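# Move the long cardboard box from desk to counter

## Task

Pick up the long cardboard box that sits on the desk and set it down lying on the counter located behind the shelving. It must rest wholly on the counter with no part overhanging the counter's edge, must stay upright and level (toppled or tilted means failure), and must stay put by itself once the robot lets go.

## Robot and tools

ROBOT. A wheeled base with a vertical column, a tilting head and two six-joint arms (left and right), each ending in a two-finger gripper. Folded, it measures 0.73 m long, 0.62 m wide, 1.88 m tall; its front sits 0.40 m ahead of the column. The base drives straight or turns in place; it cannot move sideways. Cameras: cam_head_left, cam_head_right (head), cam_left_wrist, cam_right_wrist (fisheye, on each hand, 9 cm behind the fingertips) and nav_camera (low, front, 0.225 m up).

FRAMES. Base frame: origin on the floor between the drive wheels below the column; x ahead, y to the robot's left, z up, metres. left_hand and right_hand report, in this frame, the point where the fingers meet (tips reach 8 mm further); the hand's z axis is the finger direction, its y axis runs along the opening. Odometry frame = base frame at scene start; base_odometry counts wheel turns only, so slipping shows as travel. Heading is positive to the left, within -3.142..3.142.

execute_actions(actions, cameras). actions is a list holding one action or none (none just reports state and pictures). An action may hold "base", "joints", or both, plus optional "speeds"; its motions start together.
- base: exactly one key. translate_m is a relative drive in metres from the current spot, -3..3, positive forward. rotate_rad is a relative turn in place, -3.2..3.2, positive counter-clockwise seen from above. A command needing over 8.667 s at its top speed is refused.
- joints: a single flat object keyed by joint name, covering both arms, each value an absolute target, not an offset. head_tilt_rad -0.61..1.308 (0 level, positive down). For each side (left_/right_): joint1_rad -2.879..2.879, joint2_rad 0..3.141, joint3_rad 0..3.019, joint4_rad -1.692..1.57, joint5_rad -1.57..1.57 (hand swings sideways, positive to robot's right), joint6_rad -2.094..2.094 (hand roll, positive clockwise viewed from behind), gripper_m 0..0.093 (fingertip gap in metres, 0 closed). Done tolerances: head 0.03; joints 1-6: 0.045, 0.14, 0.09, 0.055, 0.03, 0.035; gripper 0.003.
- speeds: caps for this action only, translate_m 0.05..0.8 m/s, rotate_rad 0.1..1 rad/s (defaults are the maxima). It does not slow arms.
- cameras: list of names, null or ["all"] for all, [] for none. Unknown keys or out-of-range numbers reject the whole call with no motion.
Joints omitted from an action may still be driving toward earlier targets.

ARM GEOMETRY (approximate). Left joint1 = -1.57 or right joint1 = 1.57 with joints 5, 6 at 0 puts the arm in a forward-pointing vertical plane 0.23 m beside the column. Let a = j2 - 0.35, b = 1.05 + j2 - j3, c = b - j4 (c = 1.57 means fingers straight down). Hand point: ahead = 0.12 + 0.39 sin a + 0.38 cos b + 0.25 cos c; up = 1.46 + 0.39 cos a - 0.38 sin b - 0.25 sin c. E.g. j2,j3,j4 = 0.93, 0.78, 0.14 gives 0.60 ahead, 1.21 up. Real hands land lower and nearer the column, up to ~5 cm (~12 cm under heavy or distant loads); trust the reported hand pose. Reach about 1 m from the shoulder, down to 0.47 m high; never the floor. Fingers-down loads: 3.2 kg near 0.4 m ahead at 0.65-1.2 m up; 2 kg to 0.6 m ahead; 1 kg to 0.8 m ahead at 0.9-1.2 m up. Fingers flatter than ~1.2 rad below horizontal sag with heavy loads. A gripper holds roughly 2-6 kg.

GRIPPING. Fingers are 7 cm long; outside width is opening +1 cm at tips, +5 cm at base; gripper body 10 x 7 cm. Command a gap smaller than the object; "off_target" is then expected. A reported gap staying 0.002 m or more above target means something is held. Small joint changes (under ~0.03 rad, 0.08 for joints 2-3) may not move; approach contacts in ~0.05 rad steps from the last target.

RESULTS. base_status/joint_status: "done", "off_target" (rested away from target, may still push), "contact_stop" (base wheel stalled: back off 0.05 m before turning or retrying), "time_out", "not_followed" with "joint command not followed" and a cause line (a safety check withheld targets because of arm, body or room proximity; move those joints ≥0.05 rad back, move the other arm, or drive away). on_its_own lists uncommanded behaviour; "held at" is a held target. turned_by_wheels vs turned_by_imu differing by >4% and ≥0.05 rad means a collision or slip; heading is off by the difference. base_tilt in degrees (forward, right); forward dropping ≥0.5 during a move means the base is leaning back: reverse 0.05 m. motor_effort lists left_wheel and right_wheel in percent, bracket = peak. wheel_motors_off = 1 means an overload cut the wheels (after ~3 s of hard pushing) for 2 s. Motor temperatures are listed per arm; MOTOR HOT from 85 °C, OVER-TEMPERATURE FAULT at 100 °C drops that arm (reported as limit_stop_at_motor_heat). A blocked arm keeps pressing; to relieve it, resend its reported joint positions as targets (a held load sinks a little each time).

OTHER TOOLS. wait(seconds 0..10) returns state and pictures without new commands. zoom_image(camera, region [x0,y0,x1,y1] pixels, at most 504x504) enlarges the latest image. read_manual(section "licences") returns licence text only. finished_scene(scene) ends the scene irreversibly once the robot has held the last command and reports success.

AVOID. Dropping or slamming the box, hard pushes, table tops (0.30-1.20 m high) hitting the column, arms striking or pressing on each other (especially near the centre line), leaving the box tilted, overhanging, or held up only by the robot. Objects may occasionally get nudged by outside disturbances.

Each tool is called after "Call:" by a JSON object that holds its "fn" and its "kwargs".

## Session

Call:
{"fn": "execute_actions", "kwargs": {"actions": []}}

Scene clock: 0.00 s.
Motor temperatures (°C, as the motors report them): left_arm=[29 31 30 27 28 27] | right_arm=[26 28 29 28 29 26]
base_odometry: x=+0.000 y=+0.000 heading=+0.000 (m, m, rad; odometry frame)
turned_by_wheels: +0.000 (rad since the last result)
turned_by_imu: +0.000 (rad since the last result)
base_tilt: forward=+0.3 right=+0.9 (deg)
base_status: not commanded
joint_positions: head_tilt_rad=+0.865 left_joint1_rad=-1.559 left_joint2_rad=+0.859 left_joint3_rad=+0.384 left_joint4_rad=-0.929 left_joint5_rad=+0.028 left_joint6_rad=+0.074 left_gripper_m=+0.094 right_joint1_rad=+1.576 right_joint2_rad=+0.906 right_joint3_rad=+0.439 right_joint4_rad=-0.944 right_joint5_rad=-0.037 right_joint6_rad=+0.013 right_gripper_m=+0.095
joint_status: not commanded
wheel_motors_off: 0
motor_effort: left_wheel=+2 right_wheel=+3 (%)
left_hand: x=+0.1417 y=+0.2223 z=+1.2537 quat_wxyz=(+0.426, -0.023, -0.904, +0.025) (m; base frame)
right_hand: x=+0.1596 y=-0.2180 z=+1.2458 quat_wxyz=(+0.429, -0.012, -0.903, -0.015) (m; base frame)
pictures: cam_head_left, cam_head_right, cam_left_wrist, cam_right_wrist, nav_camera
camera_calibration (this result's frames):
cam_head_left: T_world_to_cam=[[0.041545, -0.998779, -0.0267272, 0.0737587], [-0.802415, -0.0174145, -0.596513, 0.969732], [0.595319, 0.0462284, -0.802159, 1.12048], [0, 0, 0, 1]] pos_world=[0.10802, 0.038758, 1.47923]
cam_head_right: T_world_to_cam=[[0.044765, -0.998722, -0.0234421, -0.025971], [-0.80755, -0.0223623, -0.589376, 0.959318], [0.588099, 0.0453141, -0.807519, 1.1275], [0, 0, 0, 1]] pos_world=[0.112778, -0.0555769, 1.47527]
cam_left_wrist: T_world_to_cam=[[-0.0223307, -0.997769, 0.0629079, 0.146678], [-0.0698163, 0.0643263, 0.995484, -1.25014], [-0.99731, 0.0178379, -0.071097, 0.350779], [0, 0, 0, 1]] pos_world=[0.265831, 0.22051, 1.26021]
cam_right_wrist: T_world_to_cam=[[-0.0441272, -0.998785, -0.0219387, -0.185689], [-0.06905, -0.0188584, 0.997435, -1.23164], [-0.996637, 0.0455288, -0.0681339, 0.376814], [0, 0, 0, 1]] pos_world=[0.282308, -0.225846, 1.25008]
Images, in order (width x height): cam_head_left 896x504, cam_head_right 896x504, cam_left_wrist 616x616, cam_right_wrist 616x616, nav_camera 896x504.

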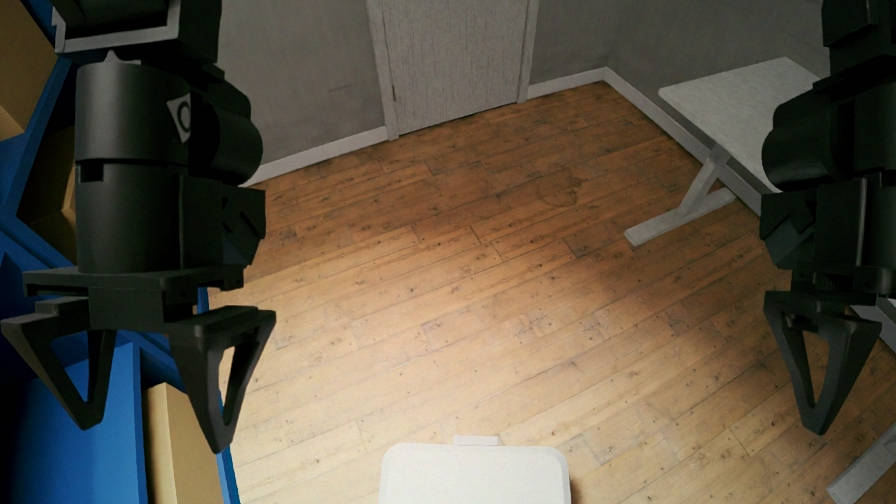

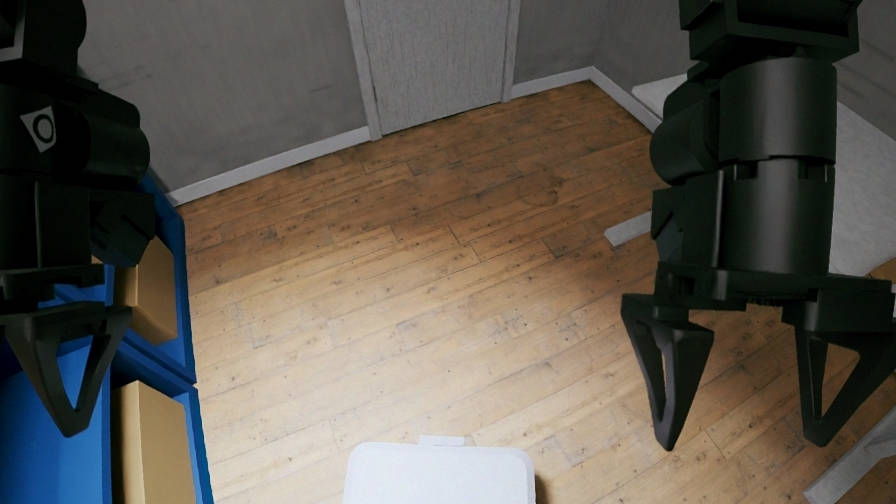

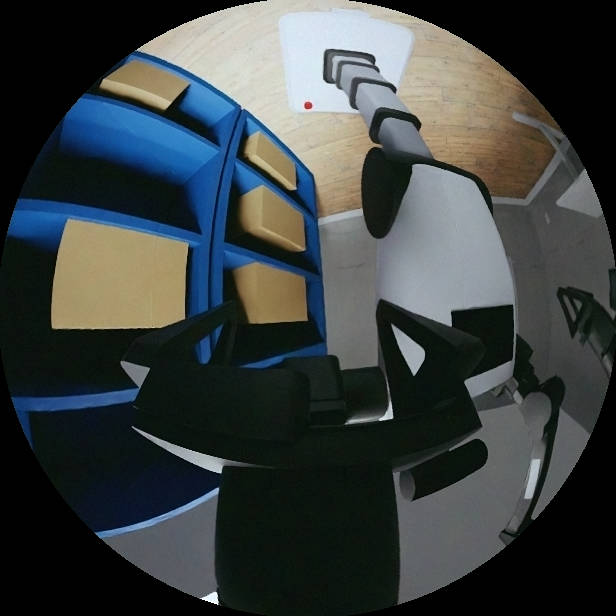

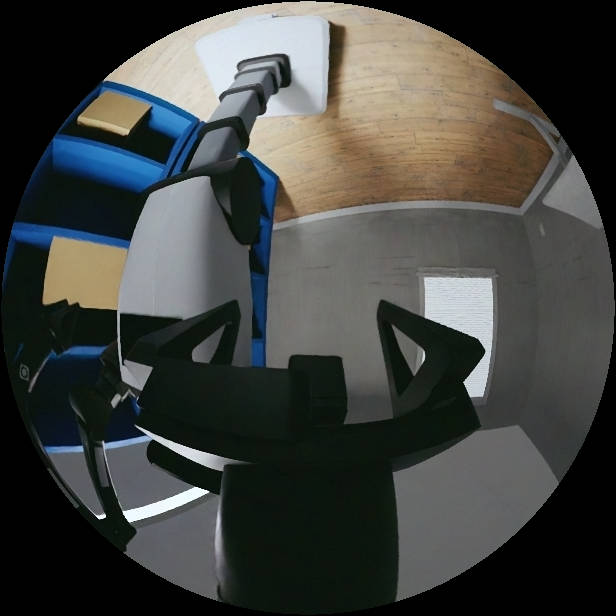

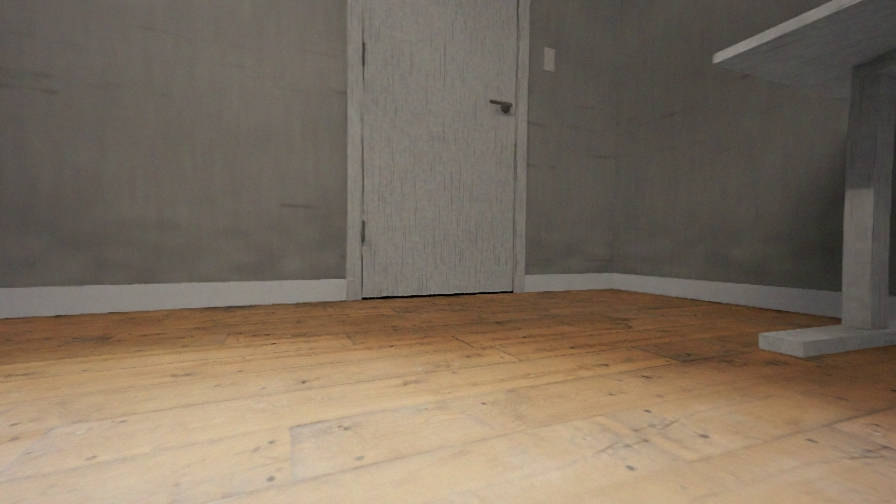

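Call:
{"fn": "execute_actions", "kwargs": {"actions": [{"base":{"rotate_rad":-1.05},"joints":{"left_joint1_rad":-1.57,"left_joint2_rad":1.5,"left_joint3_rad":1.4,"left_joint4_rad":-0.42,"left_joint5_rad":0,"left_joint6_rad":0,"head_tilt_rad":0.7}}], "cameras": ["cam_head_left","cam_head_right"]}}

Scene clock: 6.20 s.
Motor temperatures (°C, as the motors report them): left_arm=[29 32 30 27 28 27] | right_arm=[26 28 29 28 29 26]
base_odometry: x=+0.000 y=+0.000 heading=-1.049 (m, m, rad; odometry frame)
turned_by_wheels: -1.049 (rad since the last result)
turned_by_imu: -1.066 (rad since the last result)
base_tilt: forward=+0.1 right=+0.8 (deg)
base_status: done
joint_positions: head_tilt_rad=+0.717 left_joint1_rad=-1.569 left_joint2_rad=+1.495 left_joint3_rad=+1.405 left_joint4_rad=-0.425 left_joint5_rad=+0.002 left_joint6_rad=+0.009 left_gripper_m=+0.094 right_joint1_rad=+1.576 right_joint2_rad=+0.906 right_joint3_rad=+0.439 right_joint4_rad=-0.944 right_joint5_rad=-0.037 right_joint6_rad=+0.013 right_gripper_m=+0.095
joint_status: all done
wheel_motors_off: 0
motor_effort: left_wheel=+3(46) right_wheel=-2(44) (%)
left_hand: x=+0.6377 y=+0.2253 z=+1.0214 quat_wxyz=(-0.005, -0.004, -1.000, +0.000) (m; base frame)
right_hand: x=+0.1596 y=-0.2180 z=+1.2458 quat_wxyz=(+0.429, -0.012, -0.903, -0.015) (m; base frame)
pictures: cam_head_left, cam_head_right
camera_calibration (this result's frames):
cam_head_left: T_world_to_cam=[[0.0450488, -0.998779, -0.0202715, 0.0636417], [-0.705094, -0.0174145, -0.7089, 1.13794], [0.707682, 0.0462284, -0.705018, 0.965265], [0, 0, 0, 1]] pos_world=[0.116389, 0.038758, 1.48851]
cam_head_right: T_world_to_cam=[[0.0477462, -0.998722, -0.0165452, -0.0367412], [-0.71123, -0.0223623, -0.702603, 1.12887], [0.701336, 0.0453141, -0.711389, 0.973798], [0, 0, 0, 1]] pos_world=[0.121683, -0.0555769, 1.48529]
Images, in order (width x height): cam_head_left 896x504, cam_head_right 896x504.

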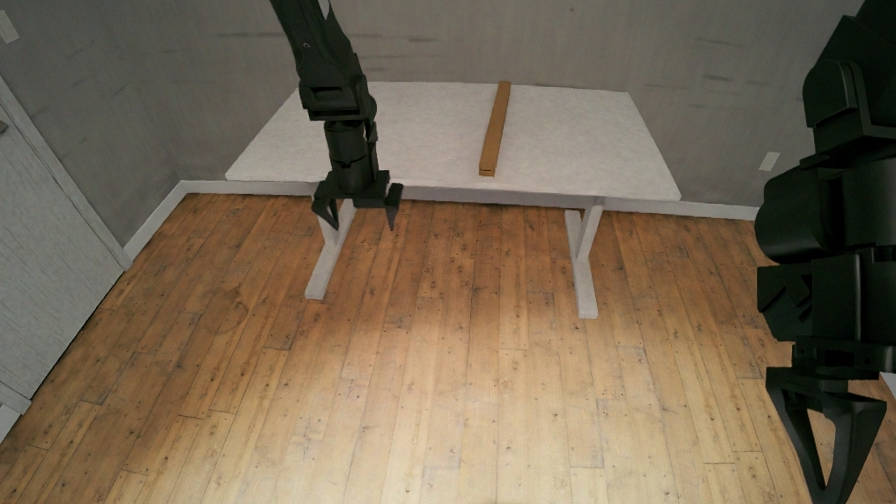

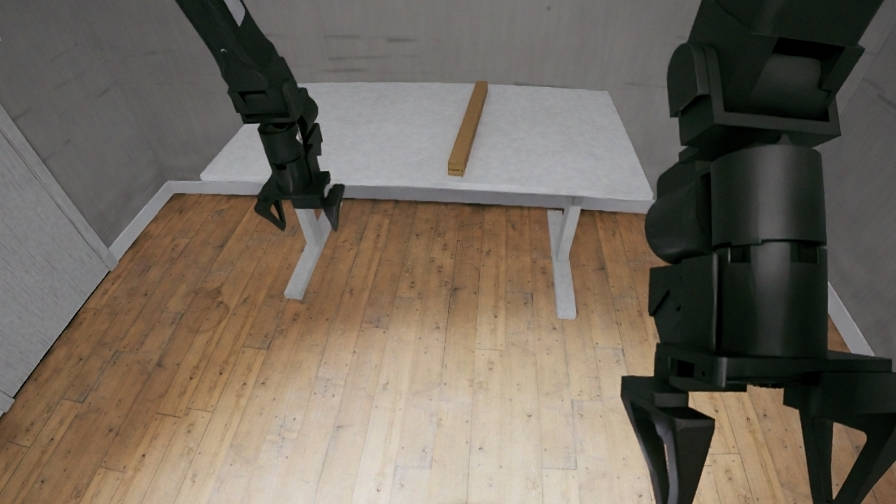

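Call:
{"fn": "execute_actions", "kwargs": {"actions": [{"base":{"rotate_rad":0.1},"joints":{"left_joint2_rad":0.87,"left_joint3_rad":0.39,"left_joint4_rad":-0.93,"right_joint1_rad":1.57,"right_joint2_rad":1.8,"right_joint3_rad":1.6,"right_joint4_rad":-0.32,"right_joint5_rad":0,"right_joint6_rad":0.26,"head_tilt_rad":0.87}}], "cameras": []}}

Call:
{"fn": "execute_actions", "kwargs": {"actions": [{"base":{"translate_m":0.85}}], "cameras": ["cam_head_left","cam_head_right","cam_right_wrist"]}}

Scene clock: 15.53 s.
Motor temperatures (°C, as the motors report them): left_arm=[29 33 31 27 28 27] | right_arm=[26 28 29 28 29 26]
base_odometry: x=+0.000 y=+0.000 heading=-0.950 (m, m, rad; odometry frame)
turned_by_wheels: +0.100 (rad since the last result)
turned_by_imu: +0.101 (rad since the last result)
base_tilt: forward=+0.2 right=+0.8 (deg)
base_status: done
joint_positions: head_tilt_rad=+0.871 left_joint1_rad=-1.570 left_joint2_rad=+0.871 left_joint3_rad=+0.386 left_joint4_rad=-0.918 left_joint5_rad=+0.002 left_joint6_rad=+0.009 left_gripper_m=+0.094 right_joint1_rad=+1.576 right_joint2_rad=+1.792 right_joint3_rad=+1.595 right_joint4_rad=-0.327 right_joint5_rad=-0.002 right_joint6_rad=+0.252 right_gripper_m=+0.095
joint_status: all done
wheel_motors_off: 0
motor_effort: left_wheel=-6(23) right_wheel=+9(31) (%)
left_hand: x=+0.1419 y=+0.2244 z=+1.2510 quat_wxyz=(+0.426, -0.004, -0.905, +0.003) (m; base frame)
right_hand: x=+0.6281 y=-0.2213 z=+0.8964 quat_wxyz=(+0.000, -0.124, -0.992, -0.003) (m; base frame)
pictures: none
No camera images: the call's "cameras" was empty. Leave "cameras" out to get every camera's image.

Scene clock: 18.57 s.
Motor temperatures (°C, as the motors report them): left_arm=[29 33 31 27 28 27] | right_arm=[26 29 29 28 29 26]
base_odometry: x=+0.494 y=-0.692 heading=-0.950 (m, m, rad; odometry frame)
turned_by_wheels: -0.001 (rad since the last result)
turned_by_imu: -0.001 (rad since the last result)
base_tilt: forward=+0.2 right=+0.8 (deg)
base_status: done
joint_positions: head_tilt_rad=+0.872 left_joint1_rad=-1.570 left_joint2_rad=+0.871 left_joint3_rad=+0.391 left_joint4_rad=-0.918 left_joint5_rad=+0.002 left_joint6_rad=+0.009 left_gripper_m=+0.094 right_joint1_rad=+1.576 right_joint2_rad=+1.792 right_joint3_rad=+1.597 right_joint4_rad=-0.327 right_joint5_rad=-0.002 right_joint6_rad=+0.252 right_gripper_m=+0.095
joint_status: not commanded
wheel_motors_off: 0
motor_effort: left_wheel=-1(44) right_wheel=+2(71) (%)
left_hand: x=+0.1446 y=+0.2244 z=+1.2502 quat_wxyz=(+0.424, -0.004, -0.906, +0.002) (m; base frame)
right_hand: x=+0.6291 y=-0.2213 z=+0.8966 quat_wxyz=(+0.000, -0.124, -0.992, -0.003) (m; base frame)
pictures: cam_head_left, cam_head_right, cam_right_wrist
camera_calibration (this result's frames):
cam_head_left: T_world_to_cam=[[0.0413715, -0.998779, -0.026995, 0.0741797], [-0.80625, -0.0174145, -0.591318, 0.961924], [0.590126, 0.0462284, -0.805986, 1.12663], [0, 0, 0, 1]] pos_world=[0.107626, 0.038758, 1.47886]
cam_head_right: T_world_to_cam=[[0.0446127, -0.998722, -0.0237307, -0.0255189], [-0.811339, -0.0223623, -0.584148, 0.951457], [0.582871, 0.0453141, -0.8113, 1.13358], [0, 0, 0, 1]] pos_world=[0.112359, -0.0555769, 1.47486]
cam_right_wrist: T_world_to_cam=[[-0.249484, -0.968227, -0.0171599, -0.044188], [-0.793231, 0.194164, 0.577136, 0.0285744], [-0.555466, 0.157598, -0.816468, 1.2393], [0, 0, 0, 1]] pos_world=[0.700034, -0.243644, 0.994603]
Images, in order (width x height): cam_head_left 896x504, cam_head_right 896x504, cam_right_wrist 616x616.

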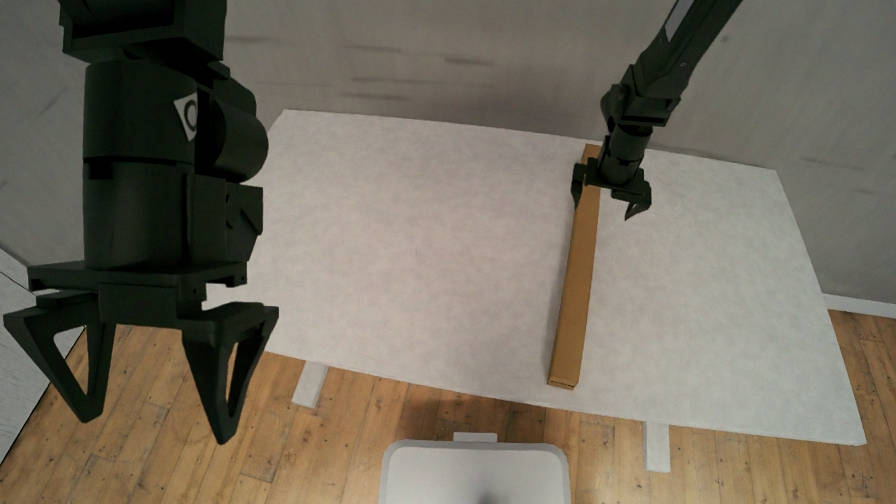

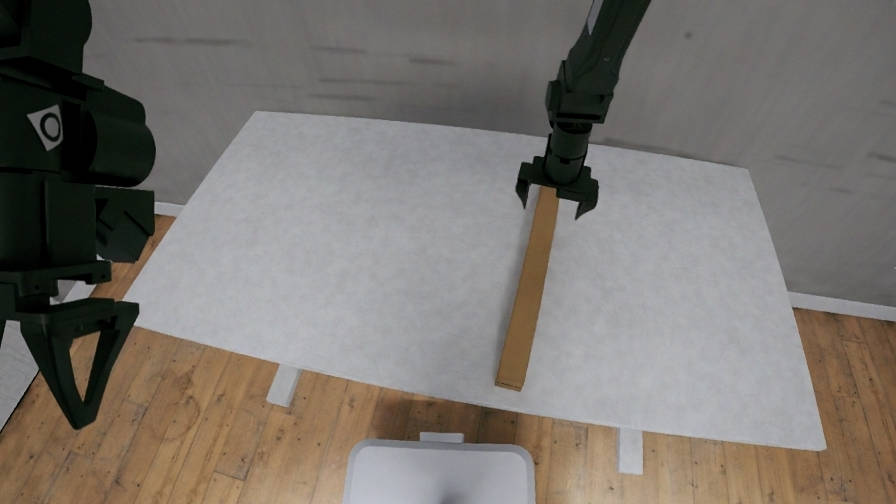

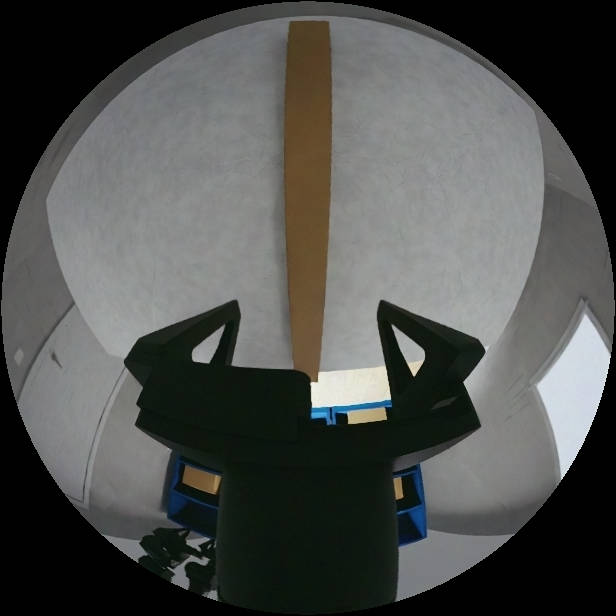

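Call:
{"fn": "execute_actions", "kwargs": {"actions": [{"base":{"translate_m":0.045},"joints":{"right_joint2_rad":2.13,"right_joint3_rad":1.96,"right_joint4_rad":-0.35}}], "cameras": ["cam_head_right","cam_right_wrist"]}}

Scene clock: 22.63 s.
Motor temperatures (°C, as the motors report them): left_arm=[29 33 31 27 28 27] | right_arm=[26 29 29 28 29 26]
base_odometry: x=+0.521 y=-0.728 heading=-0.951 (m, m, rad; odometry frame)
turned_by_wheels: -0.001 (rad since the last result)
turned_by_imu: -0.001 (rad since the last result)
base_tilt: forward=+0.2 right=+0.9 (deg)
base_status: done
joint_positions: head_tilt_rad=+0.872 left_joint1_rad=-1.570 left_joint2_rad=+0.871 left_joint3_rad=+0.392 left_joint4_rad=-0.918 left_joint5_rad=+0.002 left_joint6_rad=+0.009 left_gripper_m=+0.094 right_joint1_rad=+1.576 right_joint2_rad=+2.131 right_joint3_rad=+1.939 right_joint4_rad=-0.344 right_joint5_rad=-0.002 right_joint6_rad=+0.252 right_gripper_m=+0.095
joint_status: all done
wheel_motors_off: 0
motor_effort: left_wheel=-1(35) right_wheel=+0(42) (%)
left_hand: x=+0.1452 y=+0.2244 z=+1.2500 quat_wxyz=(+0.423, -0.004, -0.906, +0.002) (m; base frame)
right_hand: x=+0.6210 y=-0.2207 z=+0.7675 quat_wxyz=(+0.007, -0.124, -0.992, -0.002) (m; base frame)
pictures: cam_head_right, cam_right_wrist
camera_calibration (this result's frames):
cam_head_right: T_world_to_cam=[[0.0446086, -0.998722, -0.0237385, -0.0255068], [-0.81144, -0.0223623, -0.584008, 0.951245], [0.582731, 0.0453141, -0.811401, 1.13375], [0, 0, 0, 1]] pos_world=[0.112348, -0.0555769, 1.47485]
cam_right_wrist: T_world_to_cam=[[-0.249641, -0.968243, -0.0136025, -0.0505139], [-0.785018, 0.194136, 0.588267, 0.0829636], [-0.566945, 0.157534, -0.808552, 1.13035], [0, 0, 0, 1]] pos_world=[0.693365, -0.243084, 0.864457]
Images, in order (width x height): cam_head_right 896x504, cam_right_wrist 616x616.

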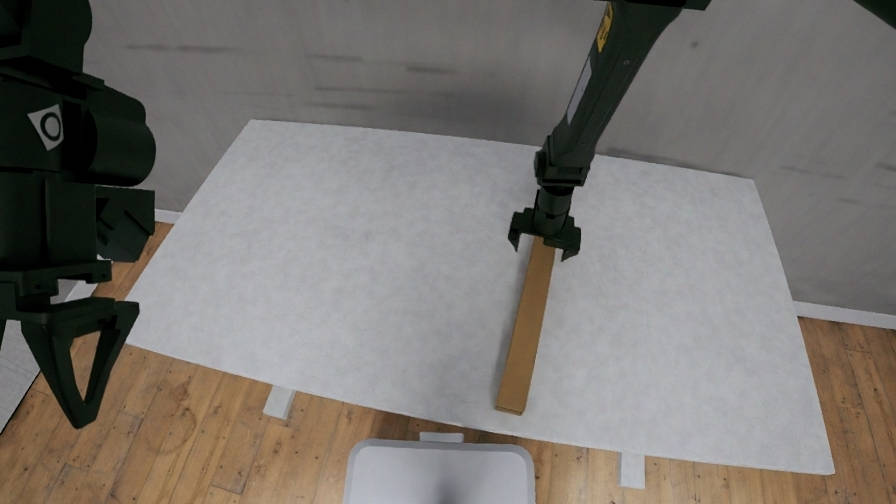

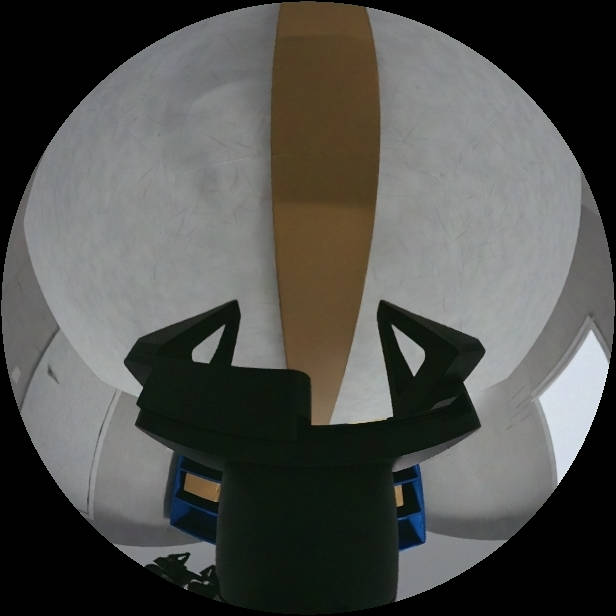

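Call:
{"fn": "execute_actions", "kwargs": {"actions": [{"joints":{"right_joint2_rad":2.23,"right_joint3_rad":2.04}}], "cameras": ["cam_right_wrist"]}}

Scene clock: 26.97 s.
Motor temperatures (°C, as the motors report them): left_arm=[29 32 30 27 28 27] | right_arm=[26 30 30 28 29 26]
base_odometry: x=+0.521 y=-0.728 heading=-0.951 (m, m, rad; odometry frame)
turned_by_wheels: +0.000 (rad since the last result)
turned_by_imu: -0.001 (rad since the last result)
base_tilt: forward=+0.1 right=+0.8 (deg)
base_status: not commanded
joint_positions: head_tilt_rad=+0.872 left_joint1_rad=-1.570 left_joint2_rad=+0.871 left_joint3_rad=+0.392 left_joint4_rad=-0.918 left_joint5_rad=+0.002 left_joint6_rad=+0.009 left_gripper_m=+0.094 right_joint1_rad=+1.576 right_joint2_rad=+2.213 right_joint3_rad=+2.033 right_joint4_rad=-0.344 right_joint5_rad=-0.002 right_joint6_rad=+0.252 right_gripper_m=+0.095
joint_status: all done
wheel_motors_off: 0
motor_effort: left_wheel=-2(2) right_wheel=+3(0) (%)
left_hand: x=+0.1452 y=+0.2244 z=+1.2500 quat_wxyz=(+0.423, -0.004, -0.906, +0.002) (m; base frame)
right_hand: x=+0.6205 y=-0.2206 z=+0.7385 quat_wxyz=(+0.001, -0.124, -0.992, -0.003) (m; base frame)
pictures: cam_right_wrist
camera_calibration (this result's frames):
cam_right_wrist: T_world_to_cam=[[-0.249508, -0.968229, -0.0166793, -0.0487332], [-0.79213, 0.19416, 0.578647, 0.11108], [-0.557024, 0.157589, -0.815408, 1.10548], [0, 0, 0, 1]] pos_world=[0.69161, -0.242964, 0.83633]
Images, in order (width x height): cam_right_wrist 616x616.

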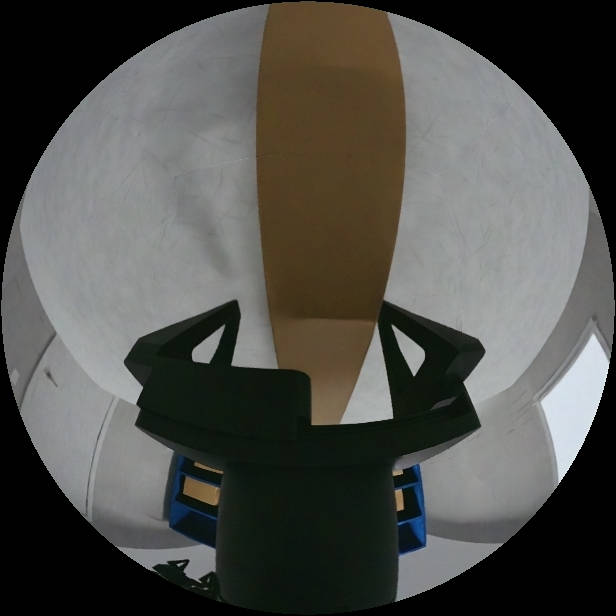

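Deep enough. Closing and lifting.

Call:
{"fn": "execute_actions", "kwargs": {"actions": [{"joints":{"right_gripper_m":0.02}}], "cameras": []}}

Call:
{"fn": "execute_actions", "kwargs": {"actions": [{"joints":{"right_joint2_rad":1.85,"right_joint3_rad":1.6,"right_joint4_rad":-0.27}}], "cameras": ["cam_head_right","cam_right_wrist"]}}

Scene clock: 30.17 s.
Motor temperatures (°C, as the motors report them): left_arm=[29 32 30 27 28 27] | right_arm=[26 30 30 28 29 26]
base_odometry: x=+0.521 y=-0.728 heading=-0.951 (m, m, rad; odometry frame)
turned_by_wheels: +0.000 (rad since the last result)
turned_by_imu: -0.001 (rad since the last result)
base_tilt: forward=+0.1 right=+0.8 (deg)
base_status: not commanded
joint_positions: head_tilt_rad=+0.872 left_joint1_rad=-1.570 left_joint2_rad=+0.871 left_joint3_rad=+0.392 left_joint4_rad=-0.918 left_joint5_rad=+0.002 left_joint6_rad=+0.009 left_gripper_m=+0.094 right_joint1_rad=+1.576 right_joint2_rad=+2.213 right_joint3_rad=+2.033 right_joint4_rad=-0.344 right_joint5_rad=-0.001 right_joint6_rad=+0.253 right_gripper_m=+0.049
joint_status: right_gripper_m off_target (ended at +0.049, target +0.020)
wheel_motors_off: 0
motor_effort: left_wheel=-1(2) right_wheel=+4(1) (%)
left_hand: x=+0.1452 y=+0.2244 z=+1.2500 quat_wxyz=(+0.423, -0.004, -0.906, +0.002) (m; base frame)
right_hand: x=+0.6205 y=-0.2207 z=+0.7385 quat_wxyz=(+0.001, -0.125, -0.992, -0.003) (m; base frame)
pictures: none
No camera images: the call's "cameras" was empty. Leave "cameras" out to get every camera's image.

Scene clock: 31.40 s.
Motor temperatures (°C, as the motors report them): left_arm=[29 32 30 27 28 27] | right_arm=[26 30 30 28 29 26]
base_odometry: x=+0.521 y=-0.728 heading=-0.951 (m, m, rad; odometry frame)
turned_by_wheels: +0.000 (rad since the last result)
turned_by_imu: +0.000 (rad since the last result)
base_tilt: forward=+0.2 right=+0.9 (deg)
base_status: not commanded
joint_positions: head_tilt_rad=+0.872 left_joint1_rad=-1.570 left_joint2_rad=+0.871 left_joint3_rad=+0.392 left_joint4_rad=-0.918 left_joint5_rad=+0.002 left_joint6_rad=+0.009 left_gripper_m=+0.094 right_joint1_rad=+1.576 right_joint2_rad=+1.830 right_joint3_rad=+1.605 right_joint4_rad=-0.276 right_joint5_rad=-0.001 right_joint6_rad=+0.253 right_gripper_m=+0.049
joint_status: all done
wheel_motors_off: 0
motor_effort: left_wheel=-1(2) right_wheel=+2(2) (%)
left_hand: x=+0.1452 y=+0.2244 z=+1.2500 quat_wxyz=(+0.423, -0.004, -0.906, +0.002) (m; base frame)
right_hand: x=+0.6253 y=-0.2213 z=+0.8789 quat_wxyz=(-0.011, -0.125, -0.992, -0.004) (m; base frame)
pictures: cam_head_right, cam_right_wrist
camera_calibration (this result's frames):
cam_head_right: T_world_to_cam=[[0.0446086, -0.998722, -0.0237385, -0.0255068], [-0.81144, -0.0223623, -0.584008, 0.951245], [0.582731, 0.0453141, -0.811401, 1.13375], [0, 0, 0, 1]] pos_world=[0.112348, -0.0555769, 1.47485]
cam_right_wrist: T_world_to_cam=[[-0.249907, -0.968024, -0.0218168, -0.0410875], [-0.805206, 0.195254, 0.559928, 0.0586491], [-0.537764, 0.157497, -0.828254, 1.22207], [0, 0, 0, 1]] pos_world=[0.694143, -0.243698, 0.978451]
Images, in order (width x height): cam_head_right 896x504, cam_right_wrist 616x616.

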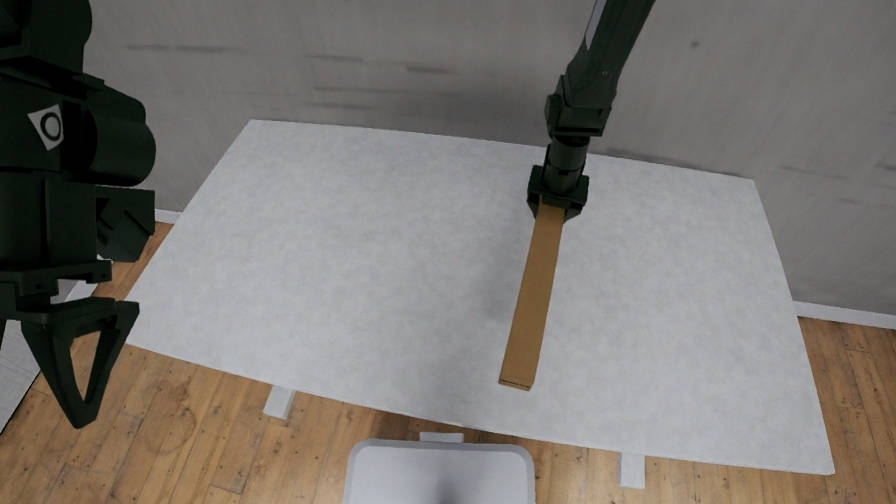

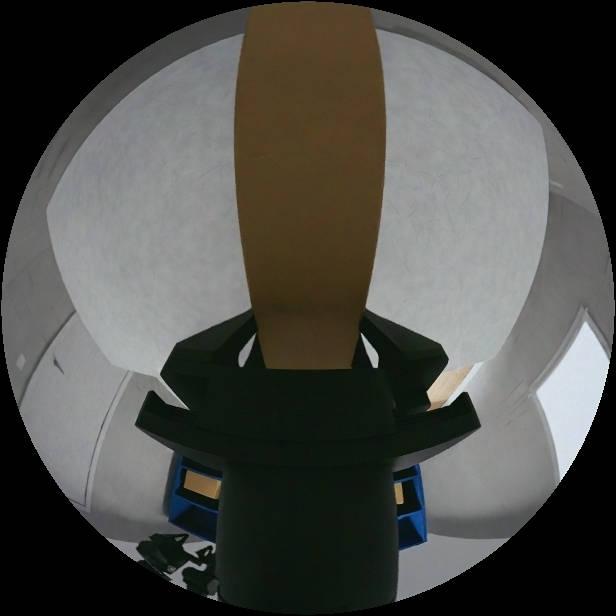

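Call:
{"fn": "execute_actions", "kwargs": {"actions": [{"base":{"translate_m":-0.3},"joints":{"right_joint2_rad":1.56,"right_joint3_rad":0.58,"right_joint4_rad":0.46,"right_joint6_rad":-0.05,"head_tilt_rad":0.55}}], "cameras": []}}

Call:
{"fn": "execute_actions", "kwargs": {"actions": [{"base":{"rotate_rad":-2.1}}], "cameras": ["cam_head_left","cam_head_right","cam_right_wrist","nav_camera"]}}

Scene clock: 36.70 s.
Motor temperatures (°C, as the motors report them): left_arm=[29 32 30 27 28 27] | right_arm=[26 31 30 28 29 26]
base_odometry: x=+0.346 y=-0.484 heading=-0.953 (m, m, rad; odometry frame)
turned_by_wheels: -0.002 (rad since the last result)
turned_by_imu: -0.002 (rad since the last result)
base_tilt: forward=+0.1 right=+0.8 (deg)
base_status: done
joint_positions: head_tilt_rad=+0.567 left_joint1_rad=-1.570 left_joint2_rad=+0.870 left_joint3_rad=+0.388 left_joint4_rad=-0.918 left_joint5_rad=+0.002 left_joint6_rad=+0.009 left_gripper_m=+0.094 right_joint1_rad=+1.576 right_joint2_rad=+1.570 right_joint3_rad=+0.576 right_joint4_rad=+0.448 right_joint5_rad=-0.001 right_joint6_rad=-0.042 right_gripper_m=+0.049
joint_status: all done
wheel_motors_off: 0
motor_effort: left_wheel=+0(33) right_wheel=+3(55) (%)
left_hand: x=+0.1430 y=+0.2244 z=+1.2507 quat_wxyz=(+0.425, -0.004, -0.905, +0.002) (m; base frame)
right_hand: x=+0.3069 y=-0.2227 z=+1.0009 quat_wxyz=(+0.011, +0.022, -1.000, -0.003) (m; base frame)
pictures: none
No camera images: the call's "cameras" was empty. Leave "cameras" out to get every camera's image.

Scene clock: 40.17 s.
Motor temperatures (°C, as the motors report them): left_arm=[29 32 30 27 28 27] | right_arm=[26 30 30 28 29 26]
base_odometry: x=+0.346 y=-0.484 heading=-3.052 (m, m, rad; odometry frame)
turned_by_wheels: -2.099 (rad since the last result)
turned_by_imu: -2.136 (rad since the last result)
base_tilt: forward=+0.2 right=+0.8 (deg)
base_status: done
joint_positions: head_tilt_rad=+0.567 left_joint1_rad=-1.570 left_joint2_rad=+0.870 left_joint3_rad=+0.388 left_joint4_rad=-0.918 left_joint5_rad=+0.002 left_joint6_rad=+0.009 left_gripper_m=+0.094 right_joint1_rad=+1.574 right_joint2_rad=+1.570 right_joint3_rad=+0.576 right_joint4_rad=+0.449 right_joint5_rad=-0.001 right_joint6_rad=-0.042 right_gripper_m=+0.049
joint_status: not commanded
wheel_motors_off: 0
motor_effort: left_wheel=+3(43) right_wheel=-3(29) (%)
left_hand: x=+0.1430 y=+0.2244 z=+1.2507 quat_wxyz=(+0.425, -0.004, -0.905, +0.002) (m; base frame)
right_hand: x=+0.3070 y=-0.2236 z=+1.0008 quat_wxyz=(+0.011, +0.022, -1.000, -0.002) (m; base frame)
pictures: cam_head_left, cam_head_right, cam_right_wrist, nav_camera
camera_calibration (this result's frames):
cam_head_left: T_world_to_cam=[[0.0475624, -0.998779, -0.0133473, 0.0528527], [-0.59184, -0.0174145, -0.805867, 1.28161], [0.804651, 0.0462284, -0.591946, 0.786287], [0, 0, 0, 1]] pos_world=[0.123308, 0.038758, 1.49895]
cam_head_right: T_world_to_cam=[[0.0496756, -0.998722, -0.00926138, -0.0480549], [-0.598845, -0.0223623, -0.800553, 1.2741], [0.799323, 0.0453141, -0.599191, 0.796113], [0, 0, 0, 1]] pos_world=[0.129021, -0.0555769, 1.49656]
cam_right_wrist: T_world_to_cam=[[0.0406973, -0.999052, -0.0154331, -0.222766], [-0.802734, -0.0418894, 0.594865, -0.35423], [-0.594947, -0.0118207, -0.803678, 1.10731], [0, 0, 0, 1]] pos_world=[0.383508, -0.224304, 1.0972]
Images, in order (width x height): cam_head_left 896x504, cam_head_right 896x504, cam_right_wrist 616x616, nav_camera 896x504.

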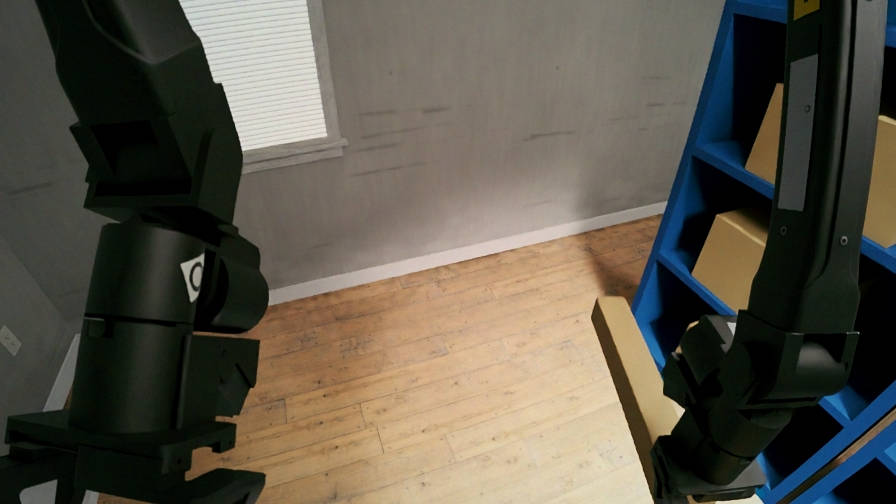

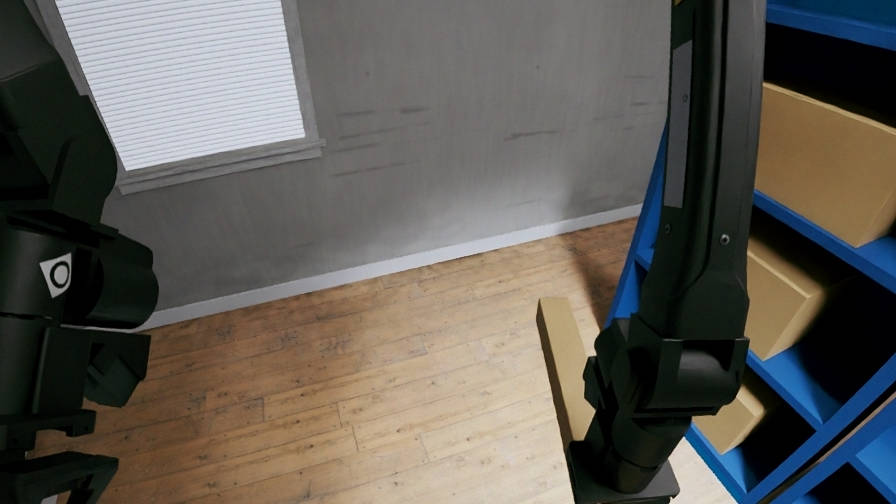

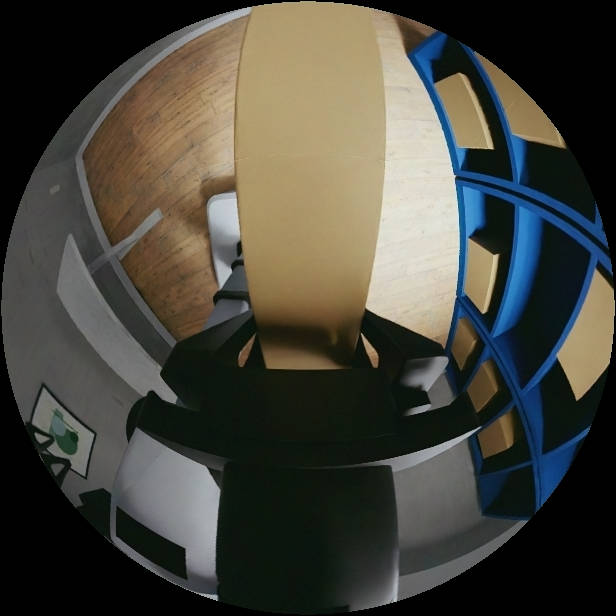

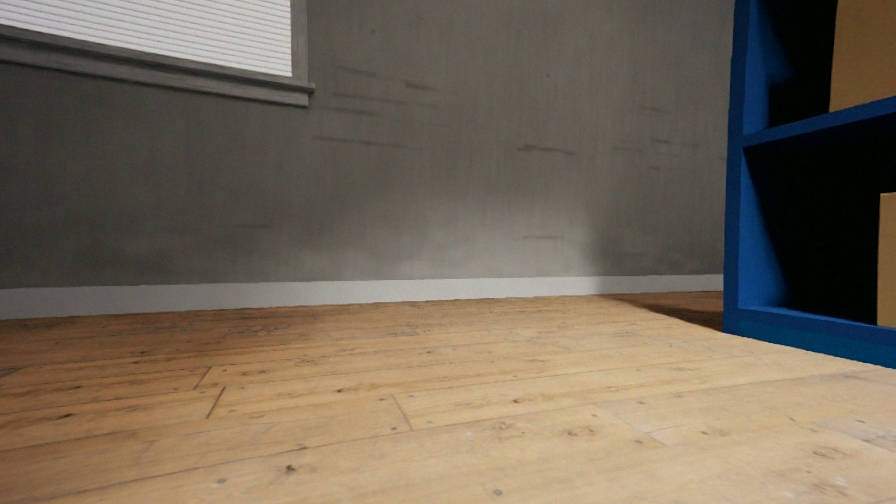

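Call:
{"fn": "execute_actions", "kwargs": {"actions": [{"base":{"translate_m":1.38},"joints":{"head_tilt_rad":0.75}}], "cameras": ["cam_head_left"]}}

Call:
{"fn": "execute_actions", "kwargs": {"actions": [{"base":{"rotate_rad":-0.87}}], "cameras": ["cam_head_left","cam_head_right","nav_camera"]}}

Scene clock: 51.53 s.
Motor temperatures (°C, as the motors report them): left_arm=[29 32 30 27 28 27] | right_arm=[26 30 30 28 29 26]
base_odometry: x=-1.028 y=-0.607 heading=-3.052 (m, m, rad; odometry frame)
turned_by_wheels: +0.000 (rad since the last result)
turned_by_imu: -0.002 (rad since the last result)
base_tilt: forward=+0.2 right=+0.8 (deg)
base_status: done
joint_positions: head_tilt_rad=+0.753 left_joint1_rad=-1.570 left_joint2_rad=+0.870 left_joint3_rad=+0.388 left_joint4_rad=-0.918 left_joint5_rad=+0.002 left_joint6_rad=+0.009 left_gripper_m=+0.094 right_joint1_rad=+1.574 right_joint2_rad=+1.570 right_joint3_rad=+0.579 right_joint4_rad=+0.451 right_joint5_rad=-0.001 right_joint6_rad=-0.042 right_gripper_m=+0.049
joint_status: all done
wheel_motors_off: 0
motor_effort: left_wheel=+1(53) right_wheel=+2(60) (%)
left_hand: x=+0.1434 y=+0.2244 z=+1.2506 quat_wxyz=(+0.424, -0.004, -0.905, +0.002) (m; base frame)
right_hand: x=+0.3097 y=-0.2236 z=+1.0002 quat_wxyz=(+0.008, +0.022, -1.000, -0.002) (m; base frame)
pictures: cam_head_left
camera_calibration (this result's frames):
cam_head_left: T_world_to_cam=[[0.0442859, -0.998779, -0.0218882, 0.0661695], [-0.730281, -0.0174145, -0.682925, 1.0992], [0.68171, 0.0462284, -0.730161, 1.00528], [0, 0, 0, 1]] pos_world=[0.114483, 0.038758, 1.48614]
Images, in order (width x height): cam_head_left 896x504.

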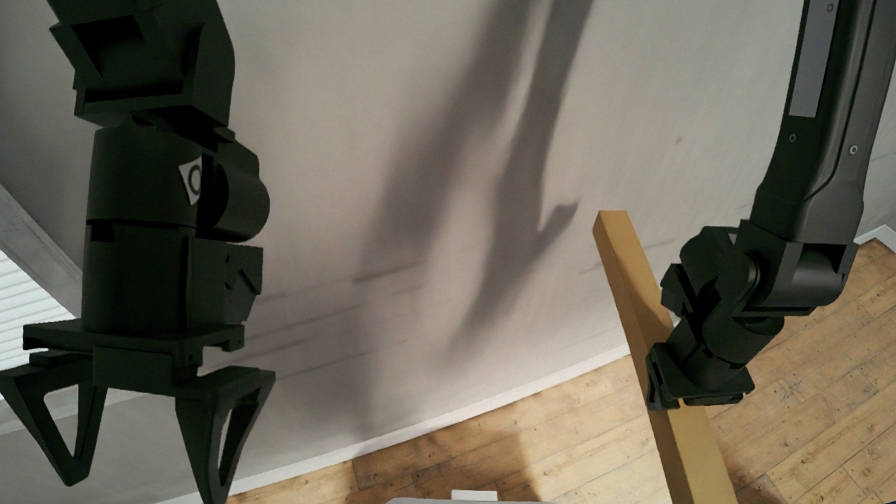

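Scene clock: 53.70 s.
Motor temperatures (°C, as the motors report them): left_arm=[29 32 30 27 28 27] | right_arm=[26 30 30 28 29 26]
base_odometry: x=-1.028 y=-0.607 heading=+2.362 (m, m, rad; odometry frame)
turned_by_wheels: -0.869 (rad since the last result)
turned_by_imu: -0.881 (rad since the last result)
base_tilt: forward=+0.2 right=+0.9 (deg)
base_status: done
joint_positions: head_tilt_rad=+0.753 left_joint1_rad=-1.570 left_joint2_rad=+0.870 left_joint3_rad=+0.388 left_joint4_rad=-0.918 left_joint5_rad=+0.002 left_joint6_rad=+0.009 left_gripper_m=+0.094 right_joint1_rad=+1.573 right_joint2_rad=+1.570 right_joint3_rad=+0.579 right_joint4_rad=+0.451 right_joint5_rad=-0.001 right_joint6_rad=-0.042 right_gripper_m=+0.049
joint_status: not commanded
wheel_motors_off: 0
motor_effort: left_wheel=+2(41) right_wheel=-3(54) (%)
left_hand: x=+0.1434 y=+0.2244 z=+1.2506 quat_wxyz=(+0.424, -0.004, -0.905, +0.002) (m; base frame)
right_hand: x=+0.3097 y=-0.2240 z=+1.0002 quat_wxyz=(+0.008, +0.022, -1.000, -0.002) (m; base frame)
pictures: cam_head_left, cam_head_right, nav_camera
camera_calibration (this result's frames):
cam_head_left: T_world_to_cam=[[0.0442859, -0.998779, -0.0218882, 0.0661695], [-0.730281, -0.0174145, -0.682925, 1.0992], [0.68171, 0.0462284, -0.730161, 1.00528], [0, 0, 0, 1]] pos_world=[0.114483, 0.038758, 1.48614]
cam_head_right: T_world_to_cam=[[0.0471163, -0.998722, -0.0182619, -0.034066], [-0.736186, -0.0223623, -0.67641, 1.08978], [0.675138, 0.0453141, -0.736299, 1.01347], [0, 0, 0, 1]] pos_world=[0.119657, -0.0555769, 1.48273]
Images, in order (width x height): cam_head_left 896x504, cam_head_right 896x504, nav_camera 896x504.

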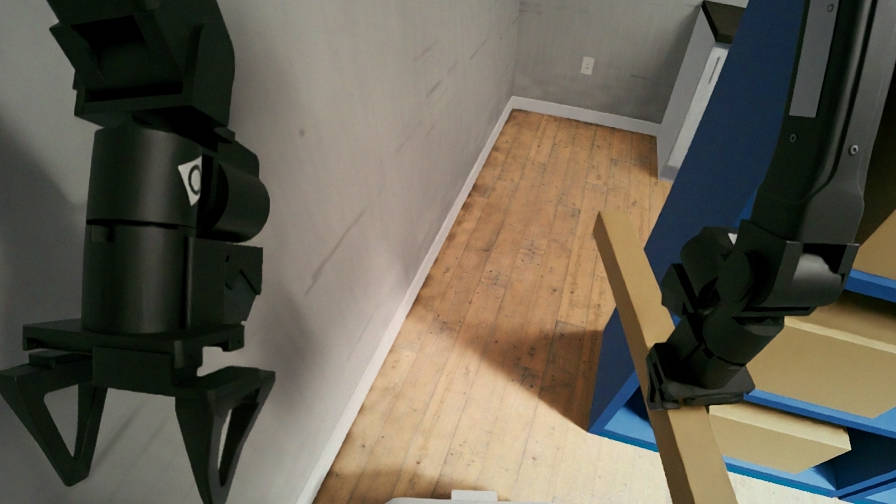

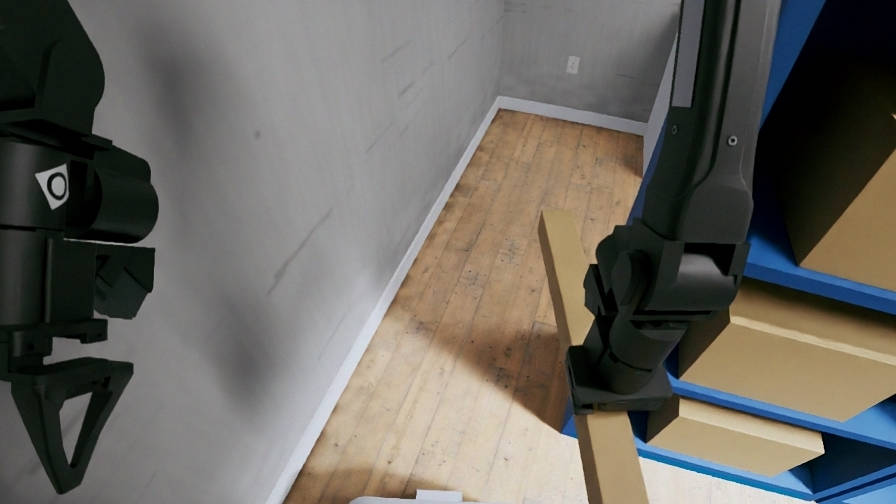

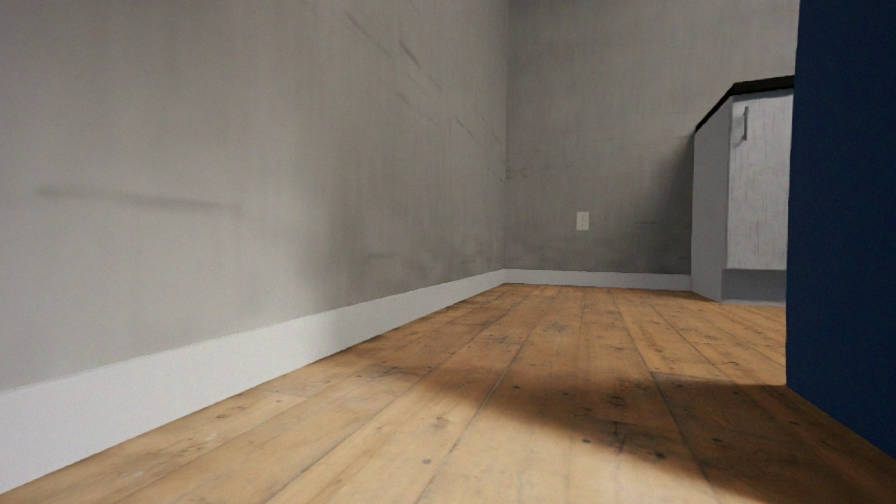

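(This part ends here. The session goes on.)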